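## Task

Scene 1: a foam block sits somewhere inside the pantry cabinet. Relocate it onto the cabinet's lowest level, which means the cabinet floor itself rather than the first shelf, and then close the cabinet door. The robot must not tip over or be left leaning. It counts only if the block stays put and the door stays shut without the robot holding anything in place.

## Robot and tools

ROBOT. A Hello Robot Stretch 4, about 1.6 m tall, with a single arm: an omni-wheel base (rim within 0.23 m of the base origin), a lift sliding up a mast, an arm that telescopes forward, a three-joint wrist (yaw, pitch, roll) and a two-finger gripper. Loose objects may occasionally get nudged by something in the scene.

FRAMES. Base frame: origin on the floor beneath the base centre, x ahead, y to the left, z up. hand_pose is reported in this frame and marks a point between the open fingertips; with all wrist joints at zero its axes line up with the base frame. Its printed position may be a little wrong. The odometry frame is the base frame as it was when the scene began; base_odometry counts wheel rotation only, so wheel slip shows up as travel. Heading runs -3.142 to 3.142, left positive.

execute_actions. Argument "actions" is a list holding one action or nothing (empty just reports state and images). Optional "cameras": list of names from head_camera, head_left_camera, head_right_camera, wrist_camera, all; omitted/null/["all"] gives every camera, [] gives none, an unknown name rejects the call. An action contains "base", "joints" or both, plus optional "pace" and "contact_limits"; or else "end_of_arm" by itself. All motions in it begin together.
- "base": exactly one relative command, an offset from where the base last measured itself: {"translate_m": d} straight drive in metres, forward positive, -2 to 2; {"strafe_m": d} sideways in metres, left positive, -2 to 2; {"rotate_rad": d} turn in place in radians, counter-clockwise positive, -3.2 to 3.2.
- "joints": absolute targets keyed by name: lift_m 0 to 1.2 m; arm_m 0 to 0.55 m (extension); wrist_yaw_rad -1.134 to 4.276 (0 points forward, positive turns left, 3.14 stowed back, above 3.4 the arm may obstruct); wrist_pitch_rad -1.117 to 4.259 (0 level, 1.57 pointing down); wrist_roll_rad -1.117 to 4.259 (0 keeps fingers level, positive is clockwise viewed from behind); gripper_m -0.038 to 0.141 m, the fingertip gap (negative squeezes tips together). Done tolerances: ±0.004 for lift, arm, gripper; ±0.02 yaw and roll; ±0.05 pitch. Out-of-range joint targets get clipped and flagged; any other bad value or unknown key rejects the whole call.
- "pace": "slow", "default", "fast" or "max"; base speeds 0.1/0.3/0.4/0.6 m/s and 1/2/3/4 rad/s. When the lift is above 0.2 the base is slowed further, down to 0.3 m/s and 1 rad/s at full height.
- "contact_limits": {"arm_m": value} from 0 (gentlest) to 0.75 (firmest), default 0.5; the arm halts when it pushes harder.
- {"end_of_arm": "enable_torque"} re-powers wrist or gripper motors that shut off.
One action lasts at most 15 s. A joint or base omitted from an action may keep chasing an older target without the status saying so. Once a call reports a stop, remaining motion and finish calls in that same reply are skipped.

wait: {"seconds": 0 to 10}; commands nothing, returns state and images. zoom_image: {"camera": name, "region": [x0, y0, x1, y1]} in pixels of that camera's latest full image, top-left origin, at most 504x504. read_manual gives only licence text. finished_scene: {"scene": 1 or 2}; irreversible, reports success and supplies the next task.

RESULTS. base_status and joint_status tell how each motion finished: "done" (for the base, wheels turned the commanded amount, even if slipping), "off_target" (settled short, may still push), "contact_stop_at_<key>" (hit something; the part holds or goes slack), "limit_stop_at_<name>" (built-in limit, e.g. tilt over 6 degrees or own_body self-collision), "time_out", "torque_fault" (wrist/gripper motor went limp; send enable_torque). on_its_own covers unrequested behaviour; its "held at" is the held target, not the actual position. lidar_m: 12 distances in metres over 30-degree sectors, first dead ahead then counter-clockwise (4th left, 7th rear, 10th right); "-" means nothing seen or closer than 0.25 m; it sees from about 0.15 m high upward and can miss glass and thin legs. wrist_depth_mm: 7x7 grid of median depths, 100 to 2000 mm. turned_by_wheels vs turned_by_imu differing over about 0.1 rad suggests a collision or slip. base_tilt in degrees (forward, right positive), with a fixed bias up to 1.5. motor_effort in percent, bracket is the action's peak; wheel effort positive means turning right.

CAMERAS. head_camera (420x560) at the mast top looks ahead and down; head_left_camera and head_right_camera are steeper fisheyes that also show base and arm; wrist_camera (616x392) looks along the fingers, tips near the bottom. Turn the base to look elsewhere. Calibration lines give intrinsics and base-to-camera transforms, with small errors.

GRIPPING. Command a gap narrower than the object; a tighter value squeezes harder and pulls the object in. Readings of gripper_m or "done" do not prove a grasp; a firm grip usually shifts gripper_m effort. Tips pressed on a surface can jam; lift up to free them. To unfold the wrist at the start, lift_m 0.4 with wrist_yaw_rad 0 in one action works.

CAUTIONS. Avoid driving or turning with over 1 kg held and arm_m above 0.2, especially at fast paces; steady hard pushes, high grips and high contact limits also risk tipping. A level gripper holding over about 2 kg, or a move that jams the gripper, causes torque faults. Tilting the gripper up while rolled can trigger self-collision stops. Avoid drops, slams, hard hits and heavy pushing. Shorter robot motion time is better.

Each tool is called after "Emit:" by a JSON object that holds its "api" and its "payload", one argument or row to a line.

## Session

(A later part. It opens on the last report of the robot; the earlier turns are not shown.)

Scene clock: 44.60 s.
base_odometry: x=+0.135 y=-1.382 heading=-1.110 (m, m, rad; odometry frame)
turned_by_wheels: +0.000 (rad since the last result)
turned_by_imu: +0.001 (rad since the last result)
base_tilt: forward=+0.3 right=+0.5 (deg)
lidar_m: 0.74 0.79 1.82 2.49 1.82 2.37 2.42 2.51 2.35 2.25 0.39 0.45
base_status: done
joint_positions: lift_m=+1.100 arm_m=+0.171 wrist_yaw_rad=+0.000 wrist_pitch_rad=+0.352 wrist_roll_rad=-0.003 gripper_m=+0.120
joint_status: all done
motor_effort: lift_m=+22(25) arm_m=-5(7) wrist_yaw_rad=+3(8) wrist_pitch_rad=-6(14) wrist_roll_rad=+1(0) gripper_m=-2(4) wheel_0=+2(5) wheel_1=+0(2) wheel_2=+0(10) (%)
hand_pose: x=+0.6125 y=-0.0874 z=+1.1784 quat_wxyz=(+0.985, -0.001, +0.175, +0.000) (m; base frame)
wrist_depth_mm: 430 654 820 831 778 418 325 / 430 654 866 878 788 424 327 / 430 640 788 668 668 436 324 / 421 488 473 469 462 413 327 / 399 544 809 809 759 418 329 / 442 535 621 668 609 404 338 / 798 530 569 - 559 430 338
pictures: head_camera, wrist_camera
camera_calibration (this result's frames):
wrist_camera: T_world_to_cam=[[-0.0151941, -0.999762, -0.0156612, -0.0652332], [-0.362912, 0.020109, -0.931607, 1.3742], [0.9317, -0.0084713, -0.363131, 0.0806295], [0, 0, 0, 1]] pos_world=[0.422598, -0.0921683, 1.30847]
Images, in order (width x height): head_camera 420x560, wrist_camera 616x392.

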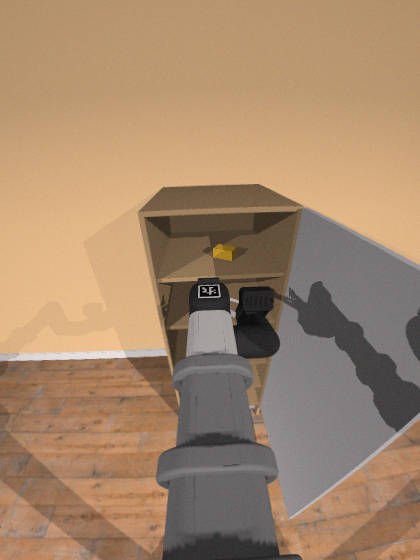

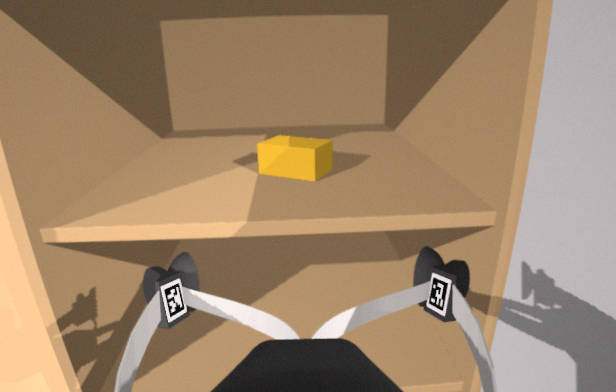

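Emit:
{"api": "zoom_image", "payload": {
  "camera": "wrist_camera",
  "region": [200, 100, 400, 250]
}}

Emit:
{"api": "zoom_image", "payload": {
  "camera": "head_camera",
  "region": [140, 190, 310, 310]
}}

Region (200, 100, 400, 250) of wrist_camera's 616x392 image, scaled by 2.520; it fills the top 378 rows of this view, and the rest is white.

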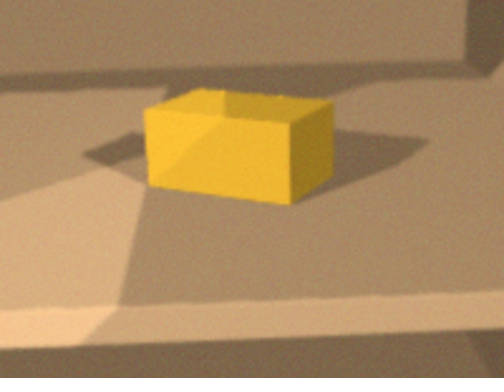

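Region (140, 190, 310, 310) of head_camera's 420x560 image, scaled by 2.965, with more detail than that image has; it fills the top 356 rows of this view, and the rest is white.

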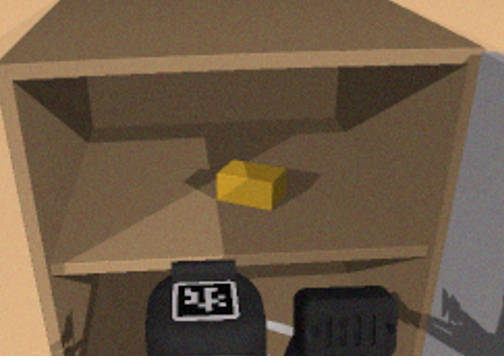

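Emit:
{"api": "execute_actions", "payload": {
  "actions": [
    {"base": {"strafe_m": 0.174}, "joints": {"wrist_yaw_rad": -0.45, "wrist_pitch_rad": 0.3, "lift_m": 1.085, "gripper_m": 0.14}}
  ],
  "cameras": []
}}

Emit:
{"api": "execute_actions", "payload": {
  "actions": [
    {"base": {"translate_m": 0.12}, "joints": {"arm_m": 0.26}, "contact_limits": {"arm_m": 0.2}}
  ],
  "cameras": ["head_camera", "wrist_camera"]
}}

Scene clock: 48.07 s.
base_odometry: x=+0.291 y=-1.305 heading=-1.111 (m, m, rad; odometry frame)
turned_by_wheels: +0.000 (rad since the last result)
turned_by_imu: +0.001 (rad since the last result)
base_tilt: forward=+0.4 right=+0.5 (deg)
lidar_m: 0.74 1.37 1.84 2.32 1.68 2.17 2.42 2.52 2.52 2.42 0.53 0.69
base_status: done
joint_positions: lift_m=+1.085 arm_m=+0.171 wrist_yaw_rad=-0.450 wrist_pitch_rad=+0.302 wrist_roll_rad=-0.003 gripper_m=+0.140
joint_status: all done
motor_effort: lift_m=+15(19) arm_m=-5(5) wrist_yaw_rad=+0(5) wrist_pitch_rad=-8(10) wrist_roll_rad=+1(2) gripper_m=+2(2) wheel_0=-1(9) wheel_1=+0(7) wheel_2=-1(0) (%)
hand_pose: x=+0.5517 y=-0.1984 z=+1.1776 quat_wxyz=(+0.964, +0.032, +0.147, -0.220) (m; base frame)
wrist_depth_mm: 640 715 798 683 517 407 345 / 768 831 931 759 535 421 351 / 778 831 917 750 564 433 359 / 530 521 517 559 554 445 370 / 382 410 878 820 603 427 379 / 597 640 640 699 574 421 389 / 521 559 585 - 621 462 397
pictures: none
No camera images: the call's "cameras" was empty. Leave "cameras" out to get every camera's image.

Scene clock: 49.73 s.
base_odometry: x=+0.344 y=-1.413 heading=-1.110 (m, m, rad; odometry frame)
turned_by_wheels: +0.000 (rad since the last result)
turned_by_imu: +0.001 (rad since the last result)
base_tilt: forward=+0.3 right=+0.5 (deg)
lidar_m: 0.61 1.24 1.68 2.31 1.73 2.19 2.55 2.63 2.55 0.50 0.52 0.62
base_status: done
joint_positions: lift_m=+1.085 arm_m=+0.259 wrist_yaw_rad=-0.450 wrist_pitch_rad=+0.302 wrist_roll_rad=-0.003 gripper_m=+0.140
joint_status: all done
motor_effort: lift_m=+15(15) arm_m=+5(7) wrist_yaw_rad=+1(1) wrist_pitch_rad=-7(7) wrist_roll_rad=+1(1) gripper_m=+0(0) wheel_0=+1(6) wheel_1=+0(8) wheel_2=+2(7) (%)
contact_limits: arm_m 0.2
hand_pose: x=+0.6401 y=-0.1985 z=+1.1776 quat_wxyz=(+0.964, +0.032, +0.147, -0.220) (m; base frame)
wrist_depth_mm: 574 621 683 668 508 392 332 / 591 647 723 741 525 404 343 / 609 676 741 732 549 415 353 / 530 521 477 430 500 421 364 / 355 355 353 349 347 366 373 / 264 242 244 278 307 407 382 / 216 222 245 - 559 449 387
pictures: head_camera, wrist_camera
camera_calibration (this result's frames):
wrist_camera: T_world_to_cam=[[-0.447652, -0.894058, -0.0163953, 0.122797], [-0.275781, 0.155478, -0.948563, 1.37677], [0.850619, -0.420104, -0.316164, -0.0313508], [0, 0, 0, 1]] pos_world=[0.461325, -0.11744, 1.29806]
Images, in order (width x height): head_camera 420x560, wrist_camera 616x392.

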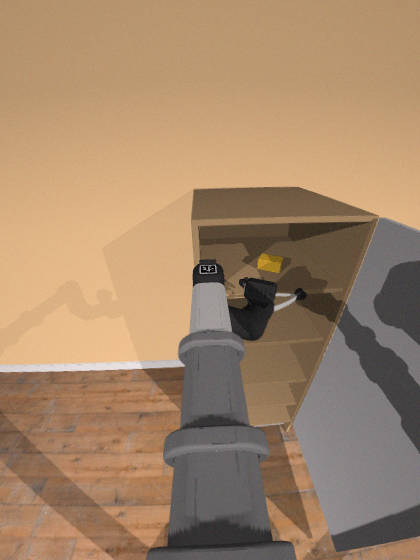

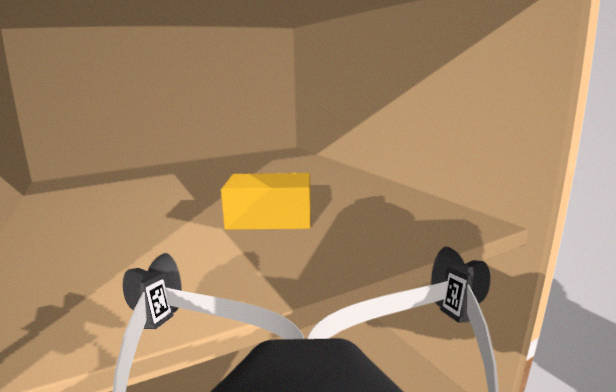

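Emit:
{"api": "execute_actions", "payload": {
  "actions": [
    {"joints": {"arm_m": 0.35, "lift_m": 1.075}, "contact_limits": {"arm_m": 0.2}}
  ],
  "cameras": ["wrist_camera"]
}}

Scene clock: 51.23 s.
base_odometry: x=+0.344 y=-1.413 heading=-1.110 (m, m, rad; odometry frame)
turned_by_wheels: +0.000 (rad since the last result)
turned_by_imu: +0.000 (rad since the last result)
base_tilt: forward=+0.5 right=+0.6 (deg)
lidar_m: 0.61 1.24 1.68 2.31 1.69 2.18 2.55 2.63 2.55 0.51 0.51 0.67
base_status: not commanded
joint_positions: lift_m=+1.075 arm_m=+0.349 wrist_yaw_rad=-0.450 wrist_pitch_rad=+0.302 wrist_roll_rad=-0.003 gripper_m=+0.140
joint_status: all done
motor_effort: lift_m=+15(15) arm_m=+5(5) wrist_yaw_rad=+1(3) wrist_pitch_rad=-7(7) wrist_roll_rad=+1(0) gripper_m=-1(0) wheel_0=+2(2) wheel_1=+0(0) wheel_2=+2(2) (%)
contact_limits: arm_m 0.2
hand_pose: x=+0.7300 y=-0.1985 z=+1.1676 quat_wxyz=(+0.964, +0.032, +0.147, -0.220) (m; base frame)
wrist_depth_mm: 500 554 615 654 504 392 330 / 521 564 634 691 521 402 336 / 535 585 661 707 544 413 343 / 500 488 480 329 469 413 355 / 332 332 329 315 322 317 315 / 248 227 228 250 226 223 307 / 202 199 208 - 206 410 379
pictures: wrist_camera
camera_calibration (this result's frames):
wrist_camera: T_world_to_cam=[[-0.447697, -0.894035, -0.0163957, 0.162934], [-0.275754, 0.155482, -0.94857, 1.39211], [0.850604, -0.42015, -0.316142, -0.11106], [0, 0, 0, 1]] pos_world=[0.551292, -0.117441, 1.28807]
Images, in order (width x height): wrist_camera 616x392.

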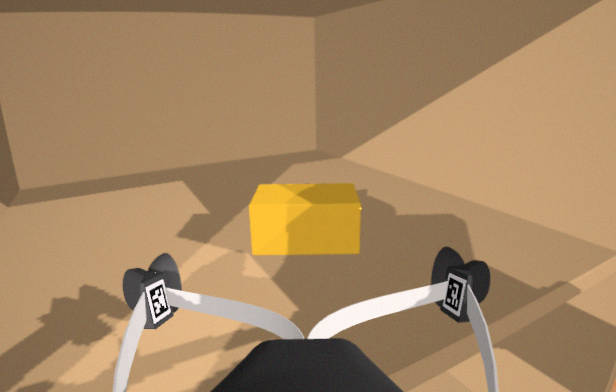

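Emit:
{"api": "execute_actions", "payload": {
  "actions": [
    {"base": {"strafe_m": -0.052}, "joints": {"arm_m": 0.457}, "contact_limits": {"arm_m": 0.2}}
  ],
  "cameras": ["head_camera", "wrist_camera"]
}}

Scene clock: 52.73 s.
base_odometry: x=+0.298 y=-1.436 heading=-1.110 (m, m, rad; odometry frame)
turned_by_wheels: +0.000 (rad since the last result)
turned_by_imu: +0.000 (rad since the last result)
base_tilt: forward=+0.3 right=+0.5 (deg)
lidar_m: 0.61 1.23 1.65 2.36 1.76 2.17 2.55 2.65 2.46 0.46 0.47 0.63
base_status: done
joint_positions: lift_m=+1.075 arm_m=+0.456 wrist_yaw_rad=-0.450 wrist_pitch_rad=+0.302 wrist_roll_rad=-0.003 gripper_m=+0.140
joint_status: all done
motor_effort: lift_m=+15(15) arm_m=+5(4) wrist_yaw_rad=+2(2) wrist_pitch_rad=-8(6) wrist_roll_rad=+0(1) gripper_m=-1(1) wheel_0=-1(8) wheel_1=+0(8) wheel_2=+1(1) (%)
contact_limits: arm_m 0.2
hand_pose: x=+0.8370 y=-0.1985 z=+1.1676 quat_wxyz=(+0.964, +0.032, +0.147, -0.220) (m; base frame)
wrist_depth_mm: 418 462 508 554 430 332 281 / 433 477 525 574 445 340 289 / 449 496 544 597 462 353 294 / 452 488 484 473 433 364 301 / 332 330 310 226 304 319 296 / 249 227 198 196 200 219 238 / 201 199 206 - 205 195 198
pictures: head_camera, wrist_camera
camera_calibration (this result's frames):
wrist_camera: T_world_to_cam=[[-0.447687, -0.89404, -0.0163958, 0.210828], [-0.275747, 0.155475, -0.948573, 1.42161], [0.850612, -0.420143, -0.316133, -0.202085], [0, 0, 0, 1]] pos_world=[0.658286, -0.117441, 1.28807]
Images, in order (width x height): head_camera 420x560, wrist_camera 616x392.

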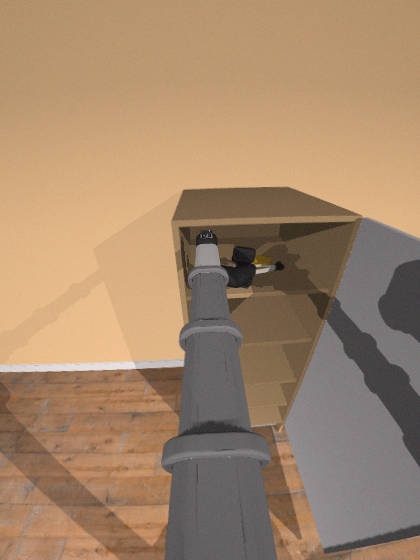

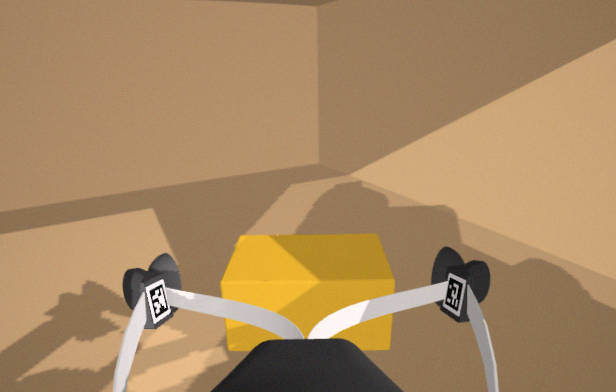

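Emit:
{"api": "execute_actions", "payload": {
  "actions": [
    {"joints": {"gripper_m": 0.05}}
  ],
  "cameras": ["wrist_camera"]
}}

Scene clock: 54.77 s.
base_odometry: x=+0.298 y=-1.436 heading=-1.110 (m, m, rad; odometry frame)
turned_by_wheels: +0.000 (rad since the last result)
turned_by_imu: +0.001 (rad since the last result)
base_tilt: forward=+0.3 right=+0.4 (deg)
lidar_m: 0.62 1.23 1.67 2.38 1.75 2.18 2.54 2.63 2.49 0.46 0.45 0.61
base_status: not commanded
joint_positions: lift_m=+1.075 arm_m=+0.456 wrist_yaw_rad=-0.450 wrist_pitch_rad=+0.302 wrist_roll_rad=-0.003 gripper_m=+0.050
joint_status: all done
motor_effort: lift_m=+15(15) arm_m=+5(5) wrist_yaw_rad=+2(2) wrist_pitch_rad=-7(7) wrist_roll_rad=+2(2) gripper_m=-16(15) wheel_0=-1(1) wheel_1=+1(1) wheel_2=+1(1) (%)
hand_pose: x=+0.8370 y=-0.1985 z=+1.1676 quat_wxyz=(+0.964, +0.032, +0.147, -0.220) (m; base frame)
wrist_depth_mm: 418 459 512 549 427 330 282 / 436 473 530 574 442 342 289 / 449 492 549 597 466 351 293 / 452 488 480 473 433 362 301 / 332 332 310 218 301 317 294 / 247 237 185 186 185 231 238 / 202 198 200 - 197 195 198
pictures: wrist_camera
camera_calibration (this result's frames):
wrist_camera: T_world_to_cam=[[-0.447687, -0.89404, -0.0163959, 0.210829], [-0.275747, 0.155475, -0.948573, 1.42161], [0.850612, -0.420142, -0.316133, -0.202086], [0, 0, 0, 1]] pos_world=[0.658287, -0.117441, 1.28807]
Images, in order (width x height): wrist_camera 616x392.

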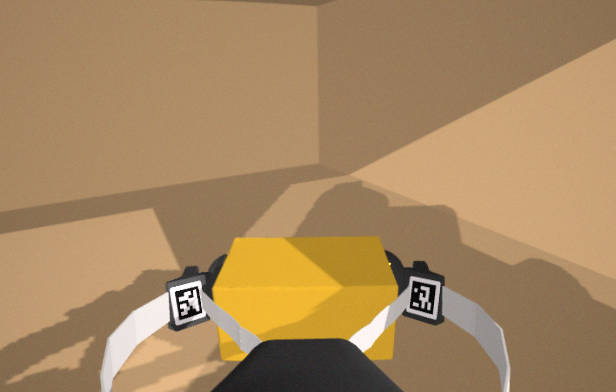

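Emit:
{"api": "execute_actions", "payload": {
  "actions": [
    {"base": {"translate_m": -0.1}, "joints": {"arm_m": 0.16, "wrist_pitch_rad": 0.2}}
  ],
  "cameras": ["wrist_camera"]
}}

Emit:
{"api": "execute_actions", "payload": {
  "actions": [
    {"joints": {"lift_m": 0.15, "wrist_yaw_rad": 0.0, "wrist_pitch_rad": 0.3}, "pace": "fast"}
  ],
  "cameras": ["head_camera", "wrist_camera"]
}}

Scene clock: 57.10 s.
base_odometry: x=+0.253 y=-1.346 heading=-1.111 (m, m, rad; odometry frame)
turned_by_wheels: +0.000 (rad since the last result)
turned_by_imu: +0.000 (rad since the last result)
base_tilt: forward=+0.5 right=+0.6 (deg)
lidar_m: 0.72 1.34 1.82 2.36 1.73 2.18 2.43 2.53 2.49 2.36 0.48 0.61
base_status: done
joint_positions: lift_m=+1.075 arm_m=+0.161 wrist_yaw_rad=-0.450 wrist_pitch_rad=+0.203 wrist_roll_rad=-0.003 gripper_m=+0.050
joint_status: all done
motor_effort: lift_m=+15(15) arm_m=-5(6) wrist_yaw_rad=+2(1) wrist_pitch_rad=-9(11) wrist_roll_rad=+0(0) gripper_m=-15(16) wheel_0=-1(6) wheel_1=-1(7) wheel_2=-1(6) (%)
hand_pose: x=+0.5481 y=-0.2017 z=+1.1954 quat_wxyz=(+0.970, +0.021, +0.099, -0.222) (m; base frame)
wrist_depth_mm: 366 389 413 462 469 355 303 / 750 809 891 654 477 364 307 / 788 842 931 676 492 373 310 / 768 768 750 647 500 379 317 / 442 442 421 219 449 387 324 / 732 732 185 186 185 366 327 / 634 627 634 - 496 404 338
pictures: wrist_camera
camera_calibration (this result's frames):
wrist_camera: T_world_to_cam=[[-0.446351, -0.894682, -0.0177351, 0.0798691], [-0.189431, 0.113839, -0.975273, 1.34502], [0.874578, -0.431955, -0.220293, -0.0790016], [0, 0, 0, 1]] pos_world=[0.359532, -0.115783, 1.29577]
Images, in order (width x height): wrist_camera 616x392.

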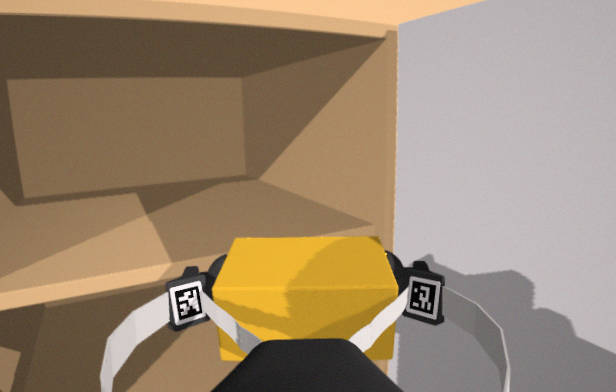

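Scene clock: 60.50 s.
base_odometry: x=+0.253 y=-1.346 heading=-1.111 (m, m, rad; odometry frame)
turned_by_wheels: +0.000 (rad since the last result)
turned_by_imu: +0.001 (rad since the last result)
base_tilt: forward=+0.5 right=+0.4 (deg)
lidar_m: 0.72 1.34 1.81 2.37 1.71 2.19 2.41 2.52 2.46 2.37 0.48 0.62
base_status: not commanded
joint_positions: lift_m=+0.150 arm_m=+0.161 wrist_yaw_rad=+0.000 wrist_pitch_rad=+0.303 wrist_roll_rad=-0.003 gripper_m=+0.050
joint_status: all done
motor_effort: lift_m=+15(14) arm_m=-4(5) wrist_yaw_rad=+4(8) wrist_pitch_rad=-8(14) wrist_roll_rad=+2(0) gripper_m=-18(15) wheel_0=-1(1) wheel_1=-2(1) wheel_2=-1(1) (%)
hand_pose: x=+0.6071 y=-0.0875 z=+0.2426 quat_wxyz=(+0.989, -0.001, +0.151, +0.000) (m; base frame)
wrist_depth_mm: 820 370 809 820 831 640 469 / 854 338 549 473 433 574 459 / 878 397 842 878 904 668 484 / 917 397 603 621 609 597 484 / 820 427 407 220 399 418 413 / 615 382 185 186 185 455 466 / 504 430 466 - 477 477 469
pictures: head_camera, wrist_camera
camera_calibration (this result's frames):
wrist_camera: T_world_to_cam=[[-0.0145933, -0.999759, -0.0163926, -0.0802142], [-0.316164, 0.020167, -0.94849, 0.476104], [0.948592, -0.00865884, -0.316382, -0.275706], [0, 0, 0, 1]] pos_world=[0.410889, -0.0921837, 0.363037]
Images, in order (width x height): head_camera 420x560, wrist_camera 616x392.

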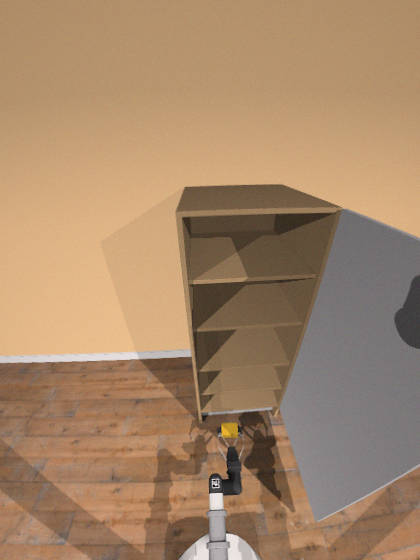

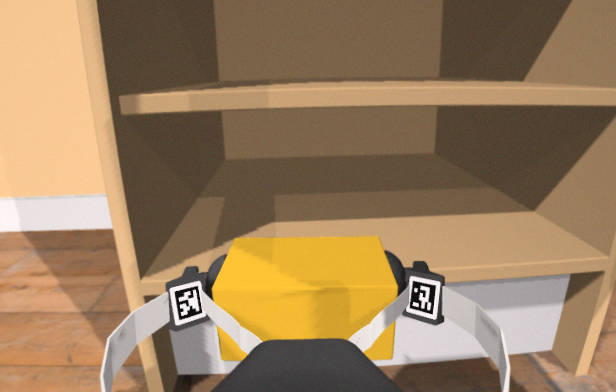

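Emit:
{"api": "execute_actions", "payload": {
  "actions": [
    {"joints": {"lift_m": 0.127, "arm_m": 0.43}, "contact_limits": {"arm_m": 0.2}}
  ],
  "cameras": ["head_camera", "wrist_camera"]
}}

Scene clock: 62.80 s.
base_odometry: x=+0.253 y=-1.346 heading=-1.111 (m, m, rad; odometry frame)
turned_by_wheels: +0.000 (rad since the last result)
turned_by_imu: +0.001 (rad since the last result)
base_tilt: forward=+0.4 right=+0.5 (deg)
lidar_m: 0.72 1.34 1.81 2.38 1.73 2.18 2.44 2.54 2.48 2.37 0.48 0.63
base_status: not commanded
joint_positions: lift_m=+0.127 arm_m=+0.429 wrist_yaw_rad=+0.000 wrist_pitch_rad=+0.302 wrist_roll_rad=-0.003 gripper_m=+0.050
joint_status: all done
motor_effort: lift_m=+15(14) arm_m=+5(4) wrist_yaw_rad=+1(3) wrist_pitch_rad=-8(8) wrist_roll_rad=-1(1) gripper_m=-15(13) wheel_0=-1(1) wheel_1=-2(2) wheel_2=-1(1) (%)
contact_limits: arm_m 0.2
hand_pose: x=+0.8754 y=-0.0874 z=+0.2196 quat_wxyz=(+0.989, -0.001, +0.151, +0.000) (m; base frame)
wrist_depth_mm: 251 384 564 569 - 580 - / - - - - - - - / 252 382 615 627 634 621 469 / 251 379 554 549 539 535 466 / 248 343 359 218 347 366 362 / 245 274 185 186 185 265 276 / 228 229 231 - 227 225 225
pictures: head_camera, wrist_camera
camera_calibration (this result's frames):
wrist_camera: T_world_to_cam=[[-0.0142171, -0.999765, -0.0163941, -0.0769001], [-0.316089, 0.0200486, -0.948518, 0.539112], [0.948623, -0.00830315, -0.316299, -0.537573], [0, 0, 0, 1]] pos_world=[0.679268, -0.0921541, 0.340063]
Images, in order (width x height): head_camera 420x560, wrist_camera 616x392.

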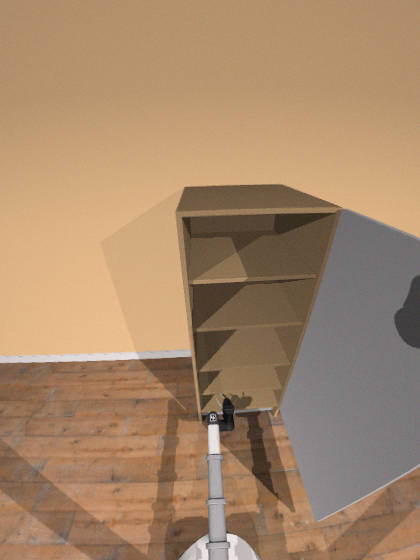

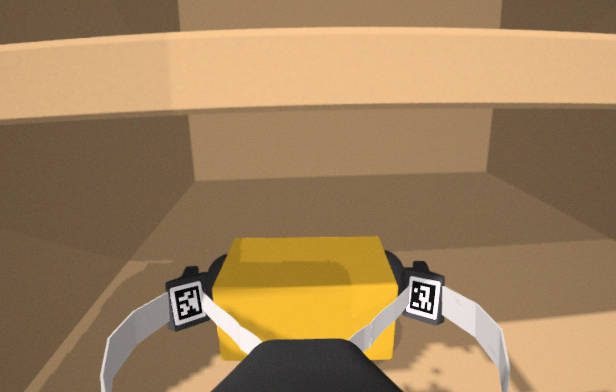

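Emit:
{"api": "execute_actions", "payload": {
  "actions": [
    {"joints": {"lift_m": 0.106}}
  ],
  "cameras": []
}}

Emit:
{"api": "execute_actions", "payload": {
  "actions": [
    {"joints": {"gripper_m": 0.125}}
  ],
  "cameras": ["wrist_camera"]
}}

Scene clock: 63.73 s.
base_odometry: x=+0.253 y=-1.346 heading=-1.111 (m, m, rad; odometry frame)
turned_by_wheels: +0.000 (rad since the last result)
turned_by_imu: +0.000 (rad since the last result)
base_tilt: forward=+0.5 right=+0.5 (deg)
lidar_m: 0.72 1.34 1.81 2.38 1.71 2.14 2.44 2.52 2.49 2.36 0.48 0.59
base_status: not commanded
joint_positions: lift_m=+0.106 arm_m=+0.429 wrist_yaw_rad=+0.000 wrist_pitch_rad=+0.302 wrist_roll_rad=-0.003 gripper_m=+0.050
joint_status: all done
motor_effort: lift_m=+15(15) arm_m=+5(5) wrist_yaw_rad=+1(2) wrist_pitch_rad=-8(8) wrist_roll_rad=+2(1) gripper_m=-15(16) wheel_0=-1(1) wheel_1=-2(2) wheel_2=-1(1) (%)
hand_pose: x=+0.8754 y=-0.0874 z=+0.1986 quat_wxyz=(+0.989, -0.001, +0.151, +0.000) (m; base frame)
wrist_depth_mm: 130 138 137 146 150 146 - / 238 353 585 603 603 609 455 / 252 379 621 627 634 627 473 / 251 379 488 477 473 466 442 / 248 320 314 219 304 320 315 / 232 240 185 185 185 232 240 / 204 201 202 - 199 196 200
pictures: none
No camera images: the call's "cameras" was empty. Leave "cameras" out to get every camera's image.

Scene clock: 65.40 s.
base_odometry: x=+0.253 y=-1.346 heading=-1.111 (m, m, rad; odometry frame)
turned_by_wheels: +0.000 (rad since the last result)
turned_by_imu: +0.001 (rad since the last result)
base_tilt: forward=+0.4 right=+0.6 (deg)
lidar_m: 0.72 1.34 1.81 2.36 1.73 2.16 2.45 2.52 2.48 2.35 0.48 0.64
base_status: not commanded
joint_positions: lift_m=+0.106 arm_m=+0.429 wrist_yaw_rad=+0.000 wrist_pitch_rad=+0.302 wrist_roll_rad=-0.003 gripper_m=+0.125
joint_status: all done
motor_effort: lift_m=+15(15) arm_m=+5(5) wrist_yaw_rad=+2(2) wrist_pitch_rad=-7(8) wrist_roll_rad=+1(0) gripper_m=-1(18) wheel_0=-1(1) wheel_1=-1(1) wheel_2=-1(2) (%)
hand_pose: x=+0.8754 y=-0.0874 z=+0.1986 quat_wxyz=(+0.989, -0.001, +0.151, +0.000) (m; base frame)
wrist_depth_mm: - 136 136 144 148 145 - / 238 353 591 597 603 603 455 / 252 384 615 621 634 627 477 / 251 379 484 480 473 462 442 / 249 320 314 229 306 322 317 / 233 229 196 195 198 224 241 / 204 202 204 - 203 196 200
pictures: wrist_camera
camera_calibration (this result's frames):
wrist_camera: T_world_to_cam=[[-0.0142172, -0.999765, -0.0163939, -0.0772445], [-0.316093, 0.0200486, -0.948516, 0.519188], [0.948622, -0.00830325, -0.316304, -0.544217], [0, 0, 0, 1]] pos_world=[0.67927, -0.0921541, 0.319054]
Images, in order (width x height): wrist_camera 616x392.

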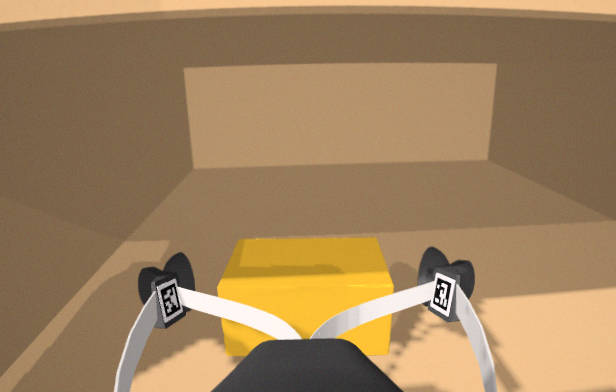

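Emit:
{"api": "execute_actions", "payload": {
  "actions": [
    {"base": {"translate_m": -0.35}, "joints": {"arm_m": 0.15}}
  ],
  "cameras": []
}}

Emit:
{"api": "execute_actions", "payload": {
  "actions": [
    {"base": {"rotate_rad": -0.72}, "joints": {"lift_m": 0.35, "wrist_pitch_rad": 0.0, "gripper_m": 0.0, "arm_m": 0.12}}
  ],
  "cameras": ["head_camera", "wrist_camera"]
}}

Scene clock: 69.23 s.
base_odometry: x=+0.098 y=-1.033 heading=-1.111 (m, m, rad; odometry frame)
turned_by_wheels: +0.000 (rad since the last result)
turned_by_imu: +0.001 (rad since the last result)
base_tilt: forward=+0.2 right=+0.5 (deg)
lidar_m: 1.08 1.70 2.28 1.62 1.64 2.17 2.09 2.14 2.49 2.38 2.41 0.71
base_status: done
joint_positions: lift_m=+0.106 arm_m=+0.151 wrist_yaw_rad=+0.000 wrist_pitch_rad=+0.302 wrist_roll_rad=-0.003 gripper_m=+0.125
joint_status: all done
motor_effort: lift_m=+15(15) arm_m=-5(6) wrist_yaw_rad=+2(2) wrist_pitch_rad=-7(8) wrist_roll_rad=+1(1) gripper_m=-2(0) wheel_0=-1(6) wheel_1=+1(10) wheel_2=-1(9) (%)
hand_pose: x=+0.5971 y=-0.0874 z=+0.1986 quat_wxyz=(+0.989, -0.001, +0.151, +0.000) (m; base frame)
wrist_depth_mm: 1160 1160 1008 1182 1160 668 496 / 1182 1205 991 1205 1138 683 508 / 1229 1229 904 788 854 715 508 / 1078 1060 788 788 798 831 831 / 723 732 715 715 707 691 683 / 544 496 496 535 488 480 512 / 436 433 452 - 445 418 424
pictures: none
No camera images: the call's "cameras" was empty. Leave "cameras" out to get every camera's image.

Scene clock: 71.37 s.
base_odometry: x=+0.098 y=-1.033 heading=-1.831 (m, m, rad; odometry frame)
turned_by_wheels: -0.720 (rad since the last result)
turned_by_imu: -0.714 (rad since the last result)
base_tilt: forward=+0.3 right=+0.6 (deg)
lidar_m: 0.72 1.00 1.06 1.94 2.35 1.62 1.85 2.10 2.08 2.49 2.39 2.38
base_status: done
joint_positions: lift_m=+0.350 arm_m=+0.121 wrist_yaw_rad=+0.000 wrist_pitch_rad=+0.002 wrist_roll_rad=-0.003 gripper_m=+0.000
joint_status: all done
motor_effort: lift_m=+23(24) arm_m=-5(6) wrist_yaw_rad=+2(1) wrist_pitch_rad=-8(15) wrist_roll_rad=+2(0) gripper_m=-5(7) wheel_0=+1(6) wheel_1=-1(4) wheel_2=+0(5) (%)
hand_pose: x=+0.5803 y=-0.0874 z=+0.5272 quat_wxyz=(+1.000, -0.001, +0.001, +0.000) (m; base frame)
wrist_depth_mm: 759 449 1661 - - 1983 1756 / 759 452 1708 - - - 1756 / 759 449 1661 - - - 1756 / 768 455 1708 - - - 1756 / 798 466 1661 1921 - - 1808 / 778 473 183 193 183 1863 1708 / 842 480 1205 - 1255 1182 1229
pictures: head_camera, wrist_camera
camera_calibration (this result's frames):
wrist_camera: T_world_to_cam=[[-0.00883064, -0.999763, -0.0198868, -0.0773651], [-0.0216874, 0.0200744, -0.999563, 0.593642], [0.999726, -0.00839549, -0.0218595, -0.345153], [0, 0, 0, 1]] pos_world=[0.35725, -0.0921615, 0.5843]
Images, in order (width x height): head_camera 420x560, wrist_camera 616x392.

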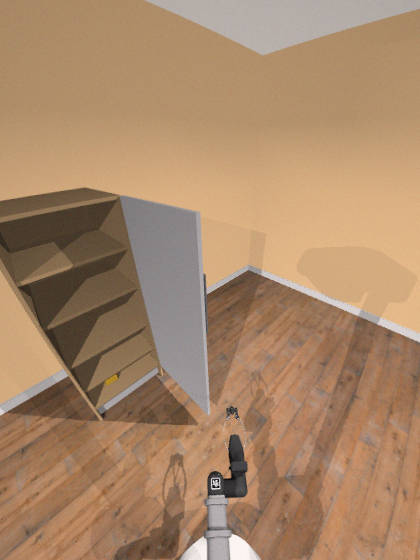

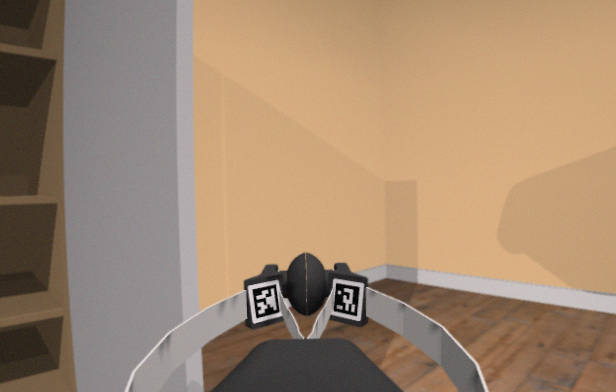

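Emit:
{"api": "execute_actions", "payload": {
  "actions": [
    {"joints": {"arm_m": 0.34}, "contact_limits": {"arm_m": 0.2}, "pace": "fast"}
  ],
  "cameras": []
}}

Emit:
{"api": "execute_actions", "payload": {
  "actions": [
    {"base": {"rotate_rad": 0.7}, "pace": "slow"}
  ],
  "cameras": ["head_camera", "wrist_camera"]
}}

Scene clock: 73.00 s.
base_odometry: x=+0.098 y=-1.033 heading=-1.831 (m, m, rad; odometry frame)
turned_by_wheels: +0.000 (rad since the last result)
turned_by_imu: +0.001 (rad since the last result)
base_tilt: forward=+0.3 right=+0.4 (deg)
lidar_m: 0.73 1.00 1.09 1.95 2.37 1.63 1.84 2.07 2.08 2.51 2.38 2.37
base_status: not commanded
joint_positions: lift_m=+0.350 arm_m=+0.339 wrist_yaw_rad=+0.000 wrist_pitch_rad=+0.002 wrist_roll_rad=-0.003 gripper_m=+0.000
joint_status: all done
motor_effort: lift_m=+23(23) arm_m=+5(5) wrist_yaw_rad=+2(2) wrist_pitch_rad=-8(8) wrist_roll_rad=+1(1) gripper_m=-4(4) wheel_0=+1(1) wheel_1=-1(1) wheel_2=+0(0) (%)
contact_limits: arm_m 0.2
hand_pose: x=+0.7986 y=-0.0874 z=+0.5273 quat_wxyz=(+1.000, -0.001, +0.001, +0.000) (m; base frame)
wrist_depth_mm: 157 1255 1499 1863 - 1863 1618 / 1098 1255 1499 1863 - 1863 1661 / 1098 1255 1499 1808 - 1921 1661 / 158 1255 1537 1863 - 1863 1661 / 157 1255 1499 1756 - 1921 1708 / 156 1255 183 193 183 1808 1618 / 156 1160 1255 - 1281 1205 1229
pictures: none
No camera images: the call's "cameras" was empty. Leave "cameras" out to get every camera's image.

Scene clock: 74.97 s.
base_odometry: x=+0.098 y=-1.033 heading=-1.131 (m, m, rad; odometry frame)
turned_by_wheels: +0.700 (rad since the last result)
turned_by_imu: +0.670 (rad since the last result)
base_tilt: forward=+0.5 right=+0.5 (deg)
lidar_m: 0.97 1.68 2.18 1.61 1.63 2.13 2.09 2.14 2.52 2.37 2.42 1.11
base_status: done
joint_positions: lift_m=+0.350 arm_m=+0.339 wrist_yaw_rad=+0.000 wrist_pitch_rad=+0.002 wrist_roll_rad=-0.003 gripper_m=+0.000
joint_status: not commanded
motor_effort: lift_m=+21(22) arm_m=+4(7) wrist_yaw_rad=+2(100) wrist_pitch_rad=-7(8) wrist_roll_rad=+0(0) gripper_m=-4(15) wheel_0=-2(28) wheel_1=-1(19) wheel_2=-1(39) (%)
hand_pose: x=+0.7987 y=-0.0874 z=+0.5273 quat_wxyz=(+1.000, -0.001, +0.001, +0.000) (m; base frame)
wrist_depth_mm: 1042 462 469 488 504 525 1182 / 1060 462 473 488 508 525 1182 / 1042 462 473 492 508 535 1182 / 1060 462 477 492 508 525 1182 / 1060 462 473 488 504 525 1205 / 1060 462 183 193 183 530 1205 / 1042 462 473 - 508 530 1160
pictures: head_camera, wrist_camera
camera_calibration (this result's frames):
wrist_camera: T_world_to_cam=[[-0.00871094, -0.999764, -0.01989, -0.0754934], [-0.0215067, 0.0200734, -0.999567, 0.598387], [0.999731, -0.0082794, -0.0216765, -0.563644], [0, 0, 0, 1]] pos_world=[0.575704, -0.092154, 0.584409]
Images, in order (width x height): head_camera 420x560, wrist_camera 616x392.

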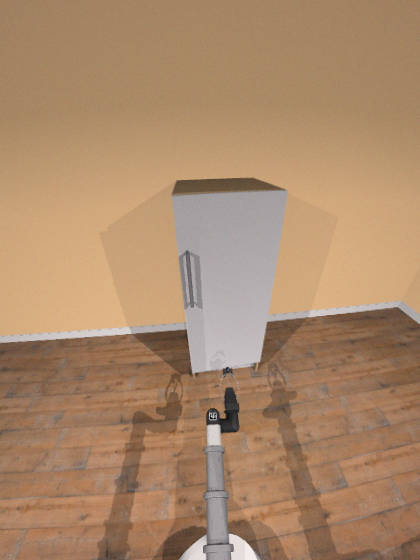

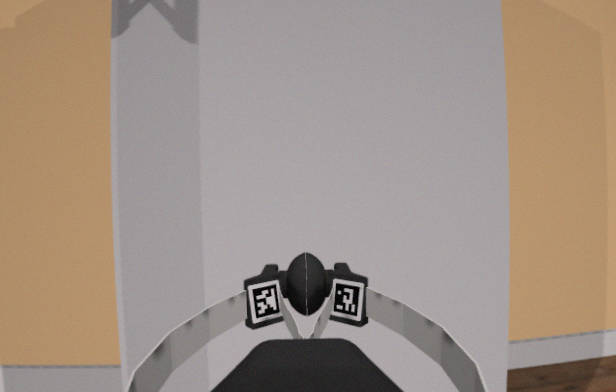

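Emit:
{"api": "execute_actions", "payload": {
  "actions": [
    {"base": {"translate_m": 0.1}, "joints": {"arm_m": 0.45}, "contact_limits": {"arm_m": 0.1}}
  ],
  "cameras": []
}}

Emit:
{"api": "execute_actions", "payload": {
  "actions": [
    {"joints": {"arm_m": 0.53}, "contact_limits": {"arm_m": 0.1}, "pace": "slow"}
  ],
  "cameras": ["head_camera", "wrist_camera"]
}}

Scene clock: 76.63 s.
base_odometry: x=+0.141 y=-1.123 heading=-1.131 (m, m, rad; odometry frame)
turned_by_wheels: +0.000 (rad since the last result)
turned_by_imu: +0.001 (rad since the last result)
base_tilt: forward=+0.3 right=+0.6 (deg)
lidar_m: 0.92 1.59 2.07 1.97 1.65 2.13 2.19 2.22 2.53 2.37 2.39 1.02
base_status: done
joint_positions: lift_m=+0.350 arm_m=+0.449 wrist_yaw_rad=+0.000 wrist_pitch_rad=+0.002 wrist_roll_rad=-0.003 gripper_m=+0.000
joint_status: all done
motor_effort: lift_m=+21(21) arm_m=+5(5) wrist_yaw_rad=+1(3) wrist_pitch_rad=-8(7) wrist_roll_rad=-1(0) gripper_m=-4(4) wheel_0=+0(6) wheel_1=+2(4) wheel_2=+1(8) (%)
contact_limits: arm_m 0.1
hand_pose: x=+0.9086 y=-0.0874 z=+0.5274 quat_wxyz=(+1.000, -0.001, +0.001, +0.000) (m; base frame)
wrist_depth_mm: 279 286 291 297 303 309 317 / 279 286 291 298 303 309 317 / 282 286 291 297 304 310 315 / 282 286 293 298 304 309 319 / 282 287 291 297 306 310 317 / 283 289 182 193 184 314 319 / 283 286 293 - 306 312 319
pictures: none
No camera images: the call's "cameras" was empty. Leave "cameras" out to get every camera's image.

Scene clock: 78.37 s.
base_odometry: x=+0.140 y=-1.123 heading=-1.131 (m, m, rad; odometry frame)
turned_by_wheels: +0.000 (rad since the last result)
turned_by_imu: +0.000 (rad since the last result)
base_tilt: forward=+0.2 right=+0.5 (deg)
lidar_m: 0.91 1.59 2.08 1.94 1.63 2.15 2.17 2.23 2.49 2.36 2.38 1.03
base_status: not commanded
joint_positions: lift_m=+0.350 arm_m=+0.515 wrist_yaw_rad=-0.004 wrist_pitch_rad=+0.001 wrist_roll_rad=-0.003 gripper_m=+0.000
joint_status: arm_m contact_stop (moved +0.066 of +0.081)
on_its_own: arm_m is slack since a contact_stop (your +0.530 is given up)
motor_effort: lift_m=+21(21) arm_m=+0(12) wrist_yaw_rad=+13(24) wrist_pitch_rad=-4(7) wrist_roll_rad=+2(1) gripper_m=-3(5) wheel_0=+2(2) wheel_1=+2(3) wheel_2=-6(6) (%)
contact_limits: arm_m 0.1
hand_pose: x=+0.9740 y=-0.0885 z=+0.5276 quat_wxyz=(+1.000, -0.001, +0.001, -0.002) (m; base frame)
wrist_depth_mm: 218 223 228 232 237 242 246 / 218 224 228 232 237 244 247 / 219 223 229 233 237 244 248 / 220 224 228 234 238 243 248 / 220 224 229 233 238 244 249 / 220 224 186 202 183 245 249 / 221 223 229 - 239 245 250
pictures: head_camera, wrist_camera
camera_calibration (this result's frames):
wrist_camera: T_world_to_cam=[[-0.0126469, -0.999722, -0.0198973, -0.0712597], [-0.0205777, 0.0201549, -0.999585, 0.601537], [0.999708, -0.0122322, -0.0208268, -0.739697], [0, 0, 0, 1]] pos_world=[0.750958, -0.0924119, 0.584464]
Images, in order (width x height): head_camera 420x560, wrist_camera 616x392.

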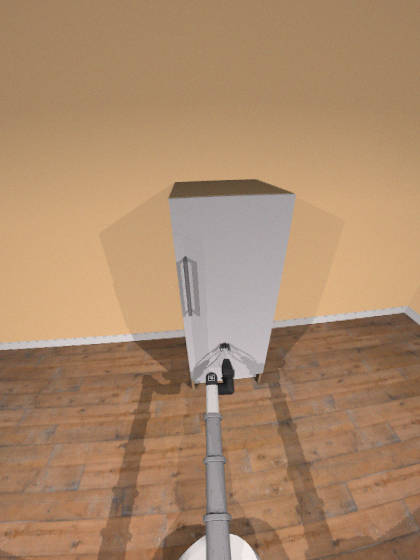

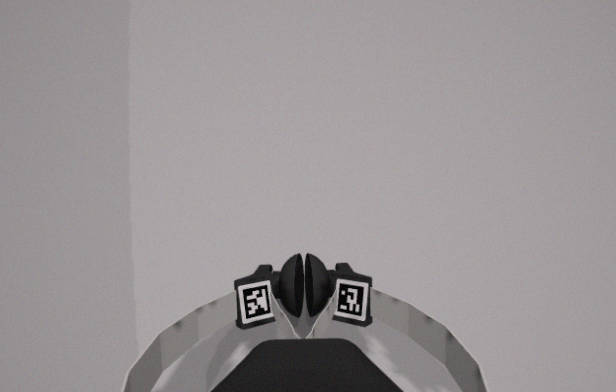

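Emit:
{"api": "execute_actions", "payload": {
  "actions": [
    {"joints": {"arm_m": 0.42}, "pace": "fast"}
  ],
  "cameras": ["head_camera"]
}}

Scene clock: 79.50 s.
base_odometry: x=+0.141 y=-1.123 heading=-1.131 (m, m, rad; odometry frame)
turned_by_wheels: +0.000 (rad since the last result)
turned_by_imu: +0.001 (rad since the last result)
base_tilt: forward=+0.4 right=+0.4 (deg)
lidar_m: 0.90 1.59 2.10 1.96 1.65 2.15 2.18 2.23 2.51 2.35 2.37 1.01
base_status: not commanded
joint_positions: lift_m=+0.350 arm_m=+0.421 wrist_yaw_rad=+0.000 wrist_pitch_rad=+0.002 wrist_roll_rad=-0.003 gripper_m=+0.000
joint_status: all done
motor_effort: lift_m=+22(21) arm_m=-4(4) wrist_yaw_rad=+2(13) wrist_pitch_rad=-7(8) wrist_roll_rad=+1(1) gripper_m=-4(6) wheel_0=+1(2) wheel_1=+2(2) wheel_2=-2(6) (%)
hand_pose: x=+0.8802 y=-0.0874 z=+0.5273 quat_wxyz=(+1.000, -0.001, +0.001, +0.000) (m; base frame)
wrist_depth_mm: 307 312 319 327 332 340 343 / 306 315 319 327 332 340 345 / 307 314 319 327 336 340 347 / 309 315 322 327 334 340 347 / 309 315 320 325 334 342 349 / 309 314 183 193 184 343 349 / 312 314 324 - 336 343 347
pictures: head_camera
Images, in order (width x height): head_camera 420x560.

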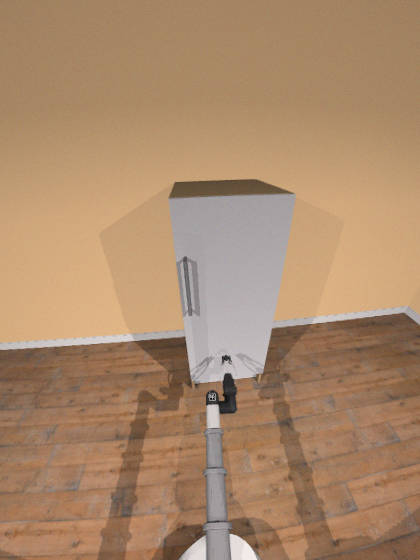

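Emit:
{"api": "finished_scene", "payload": {
  "scene": 1
}}

The scene is finished: the task was done.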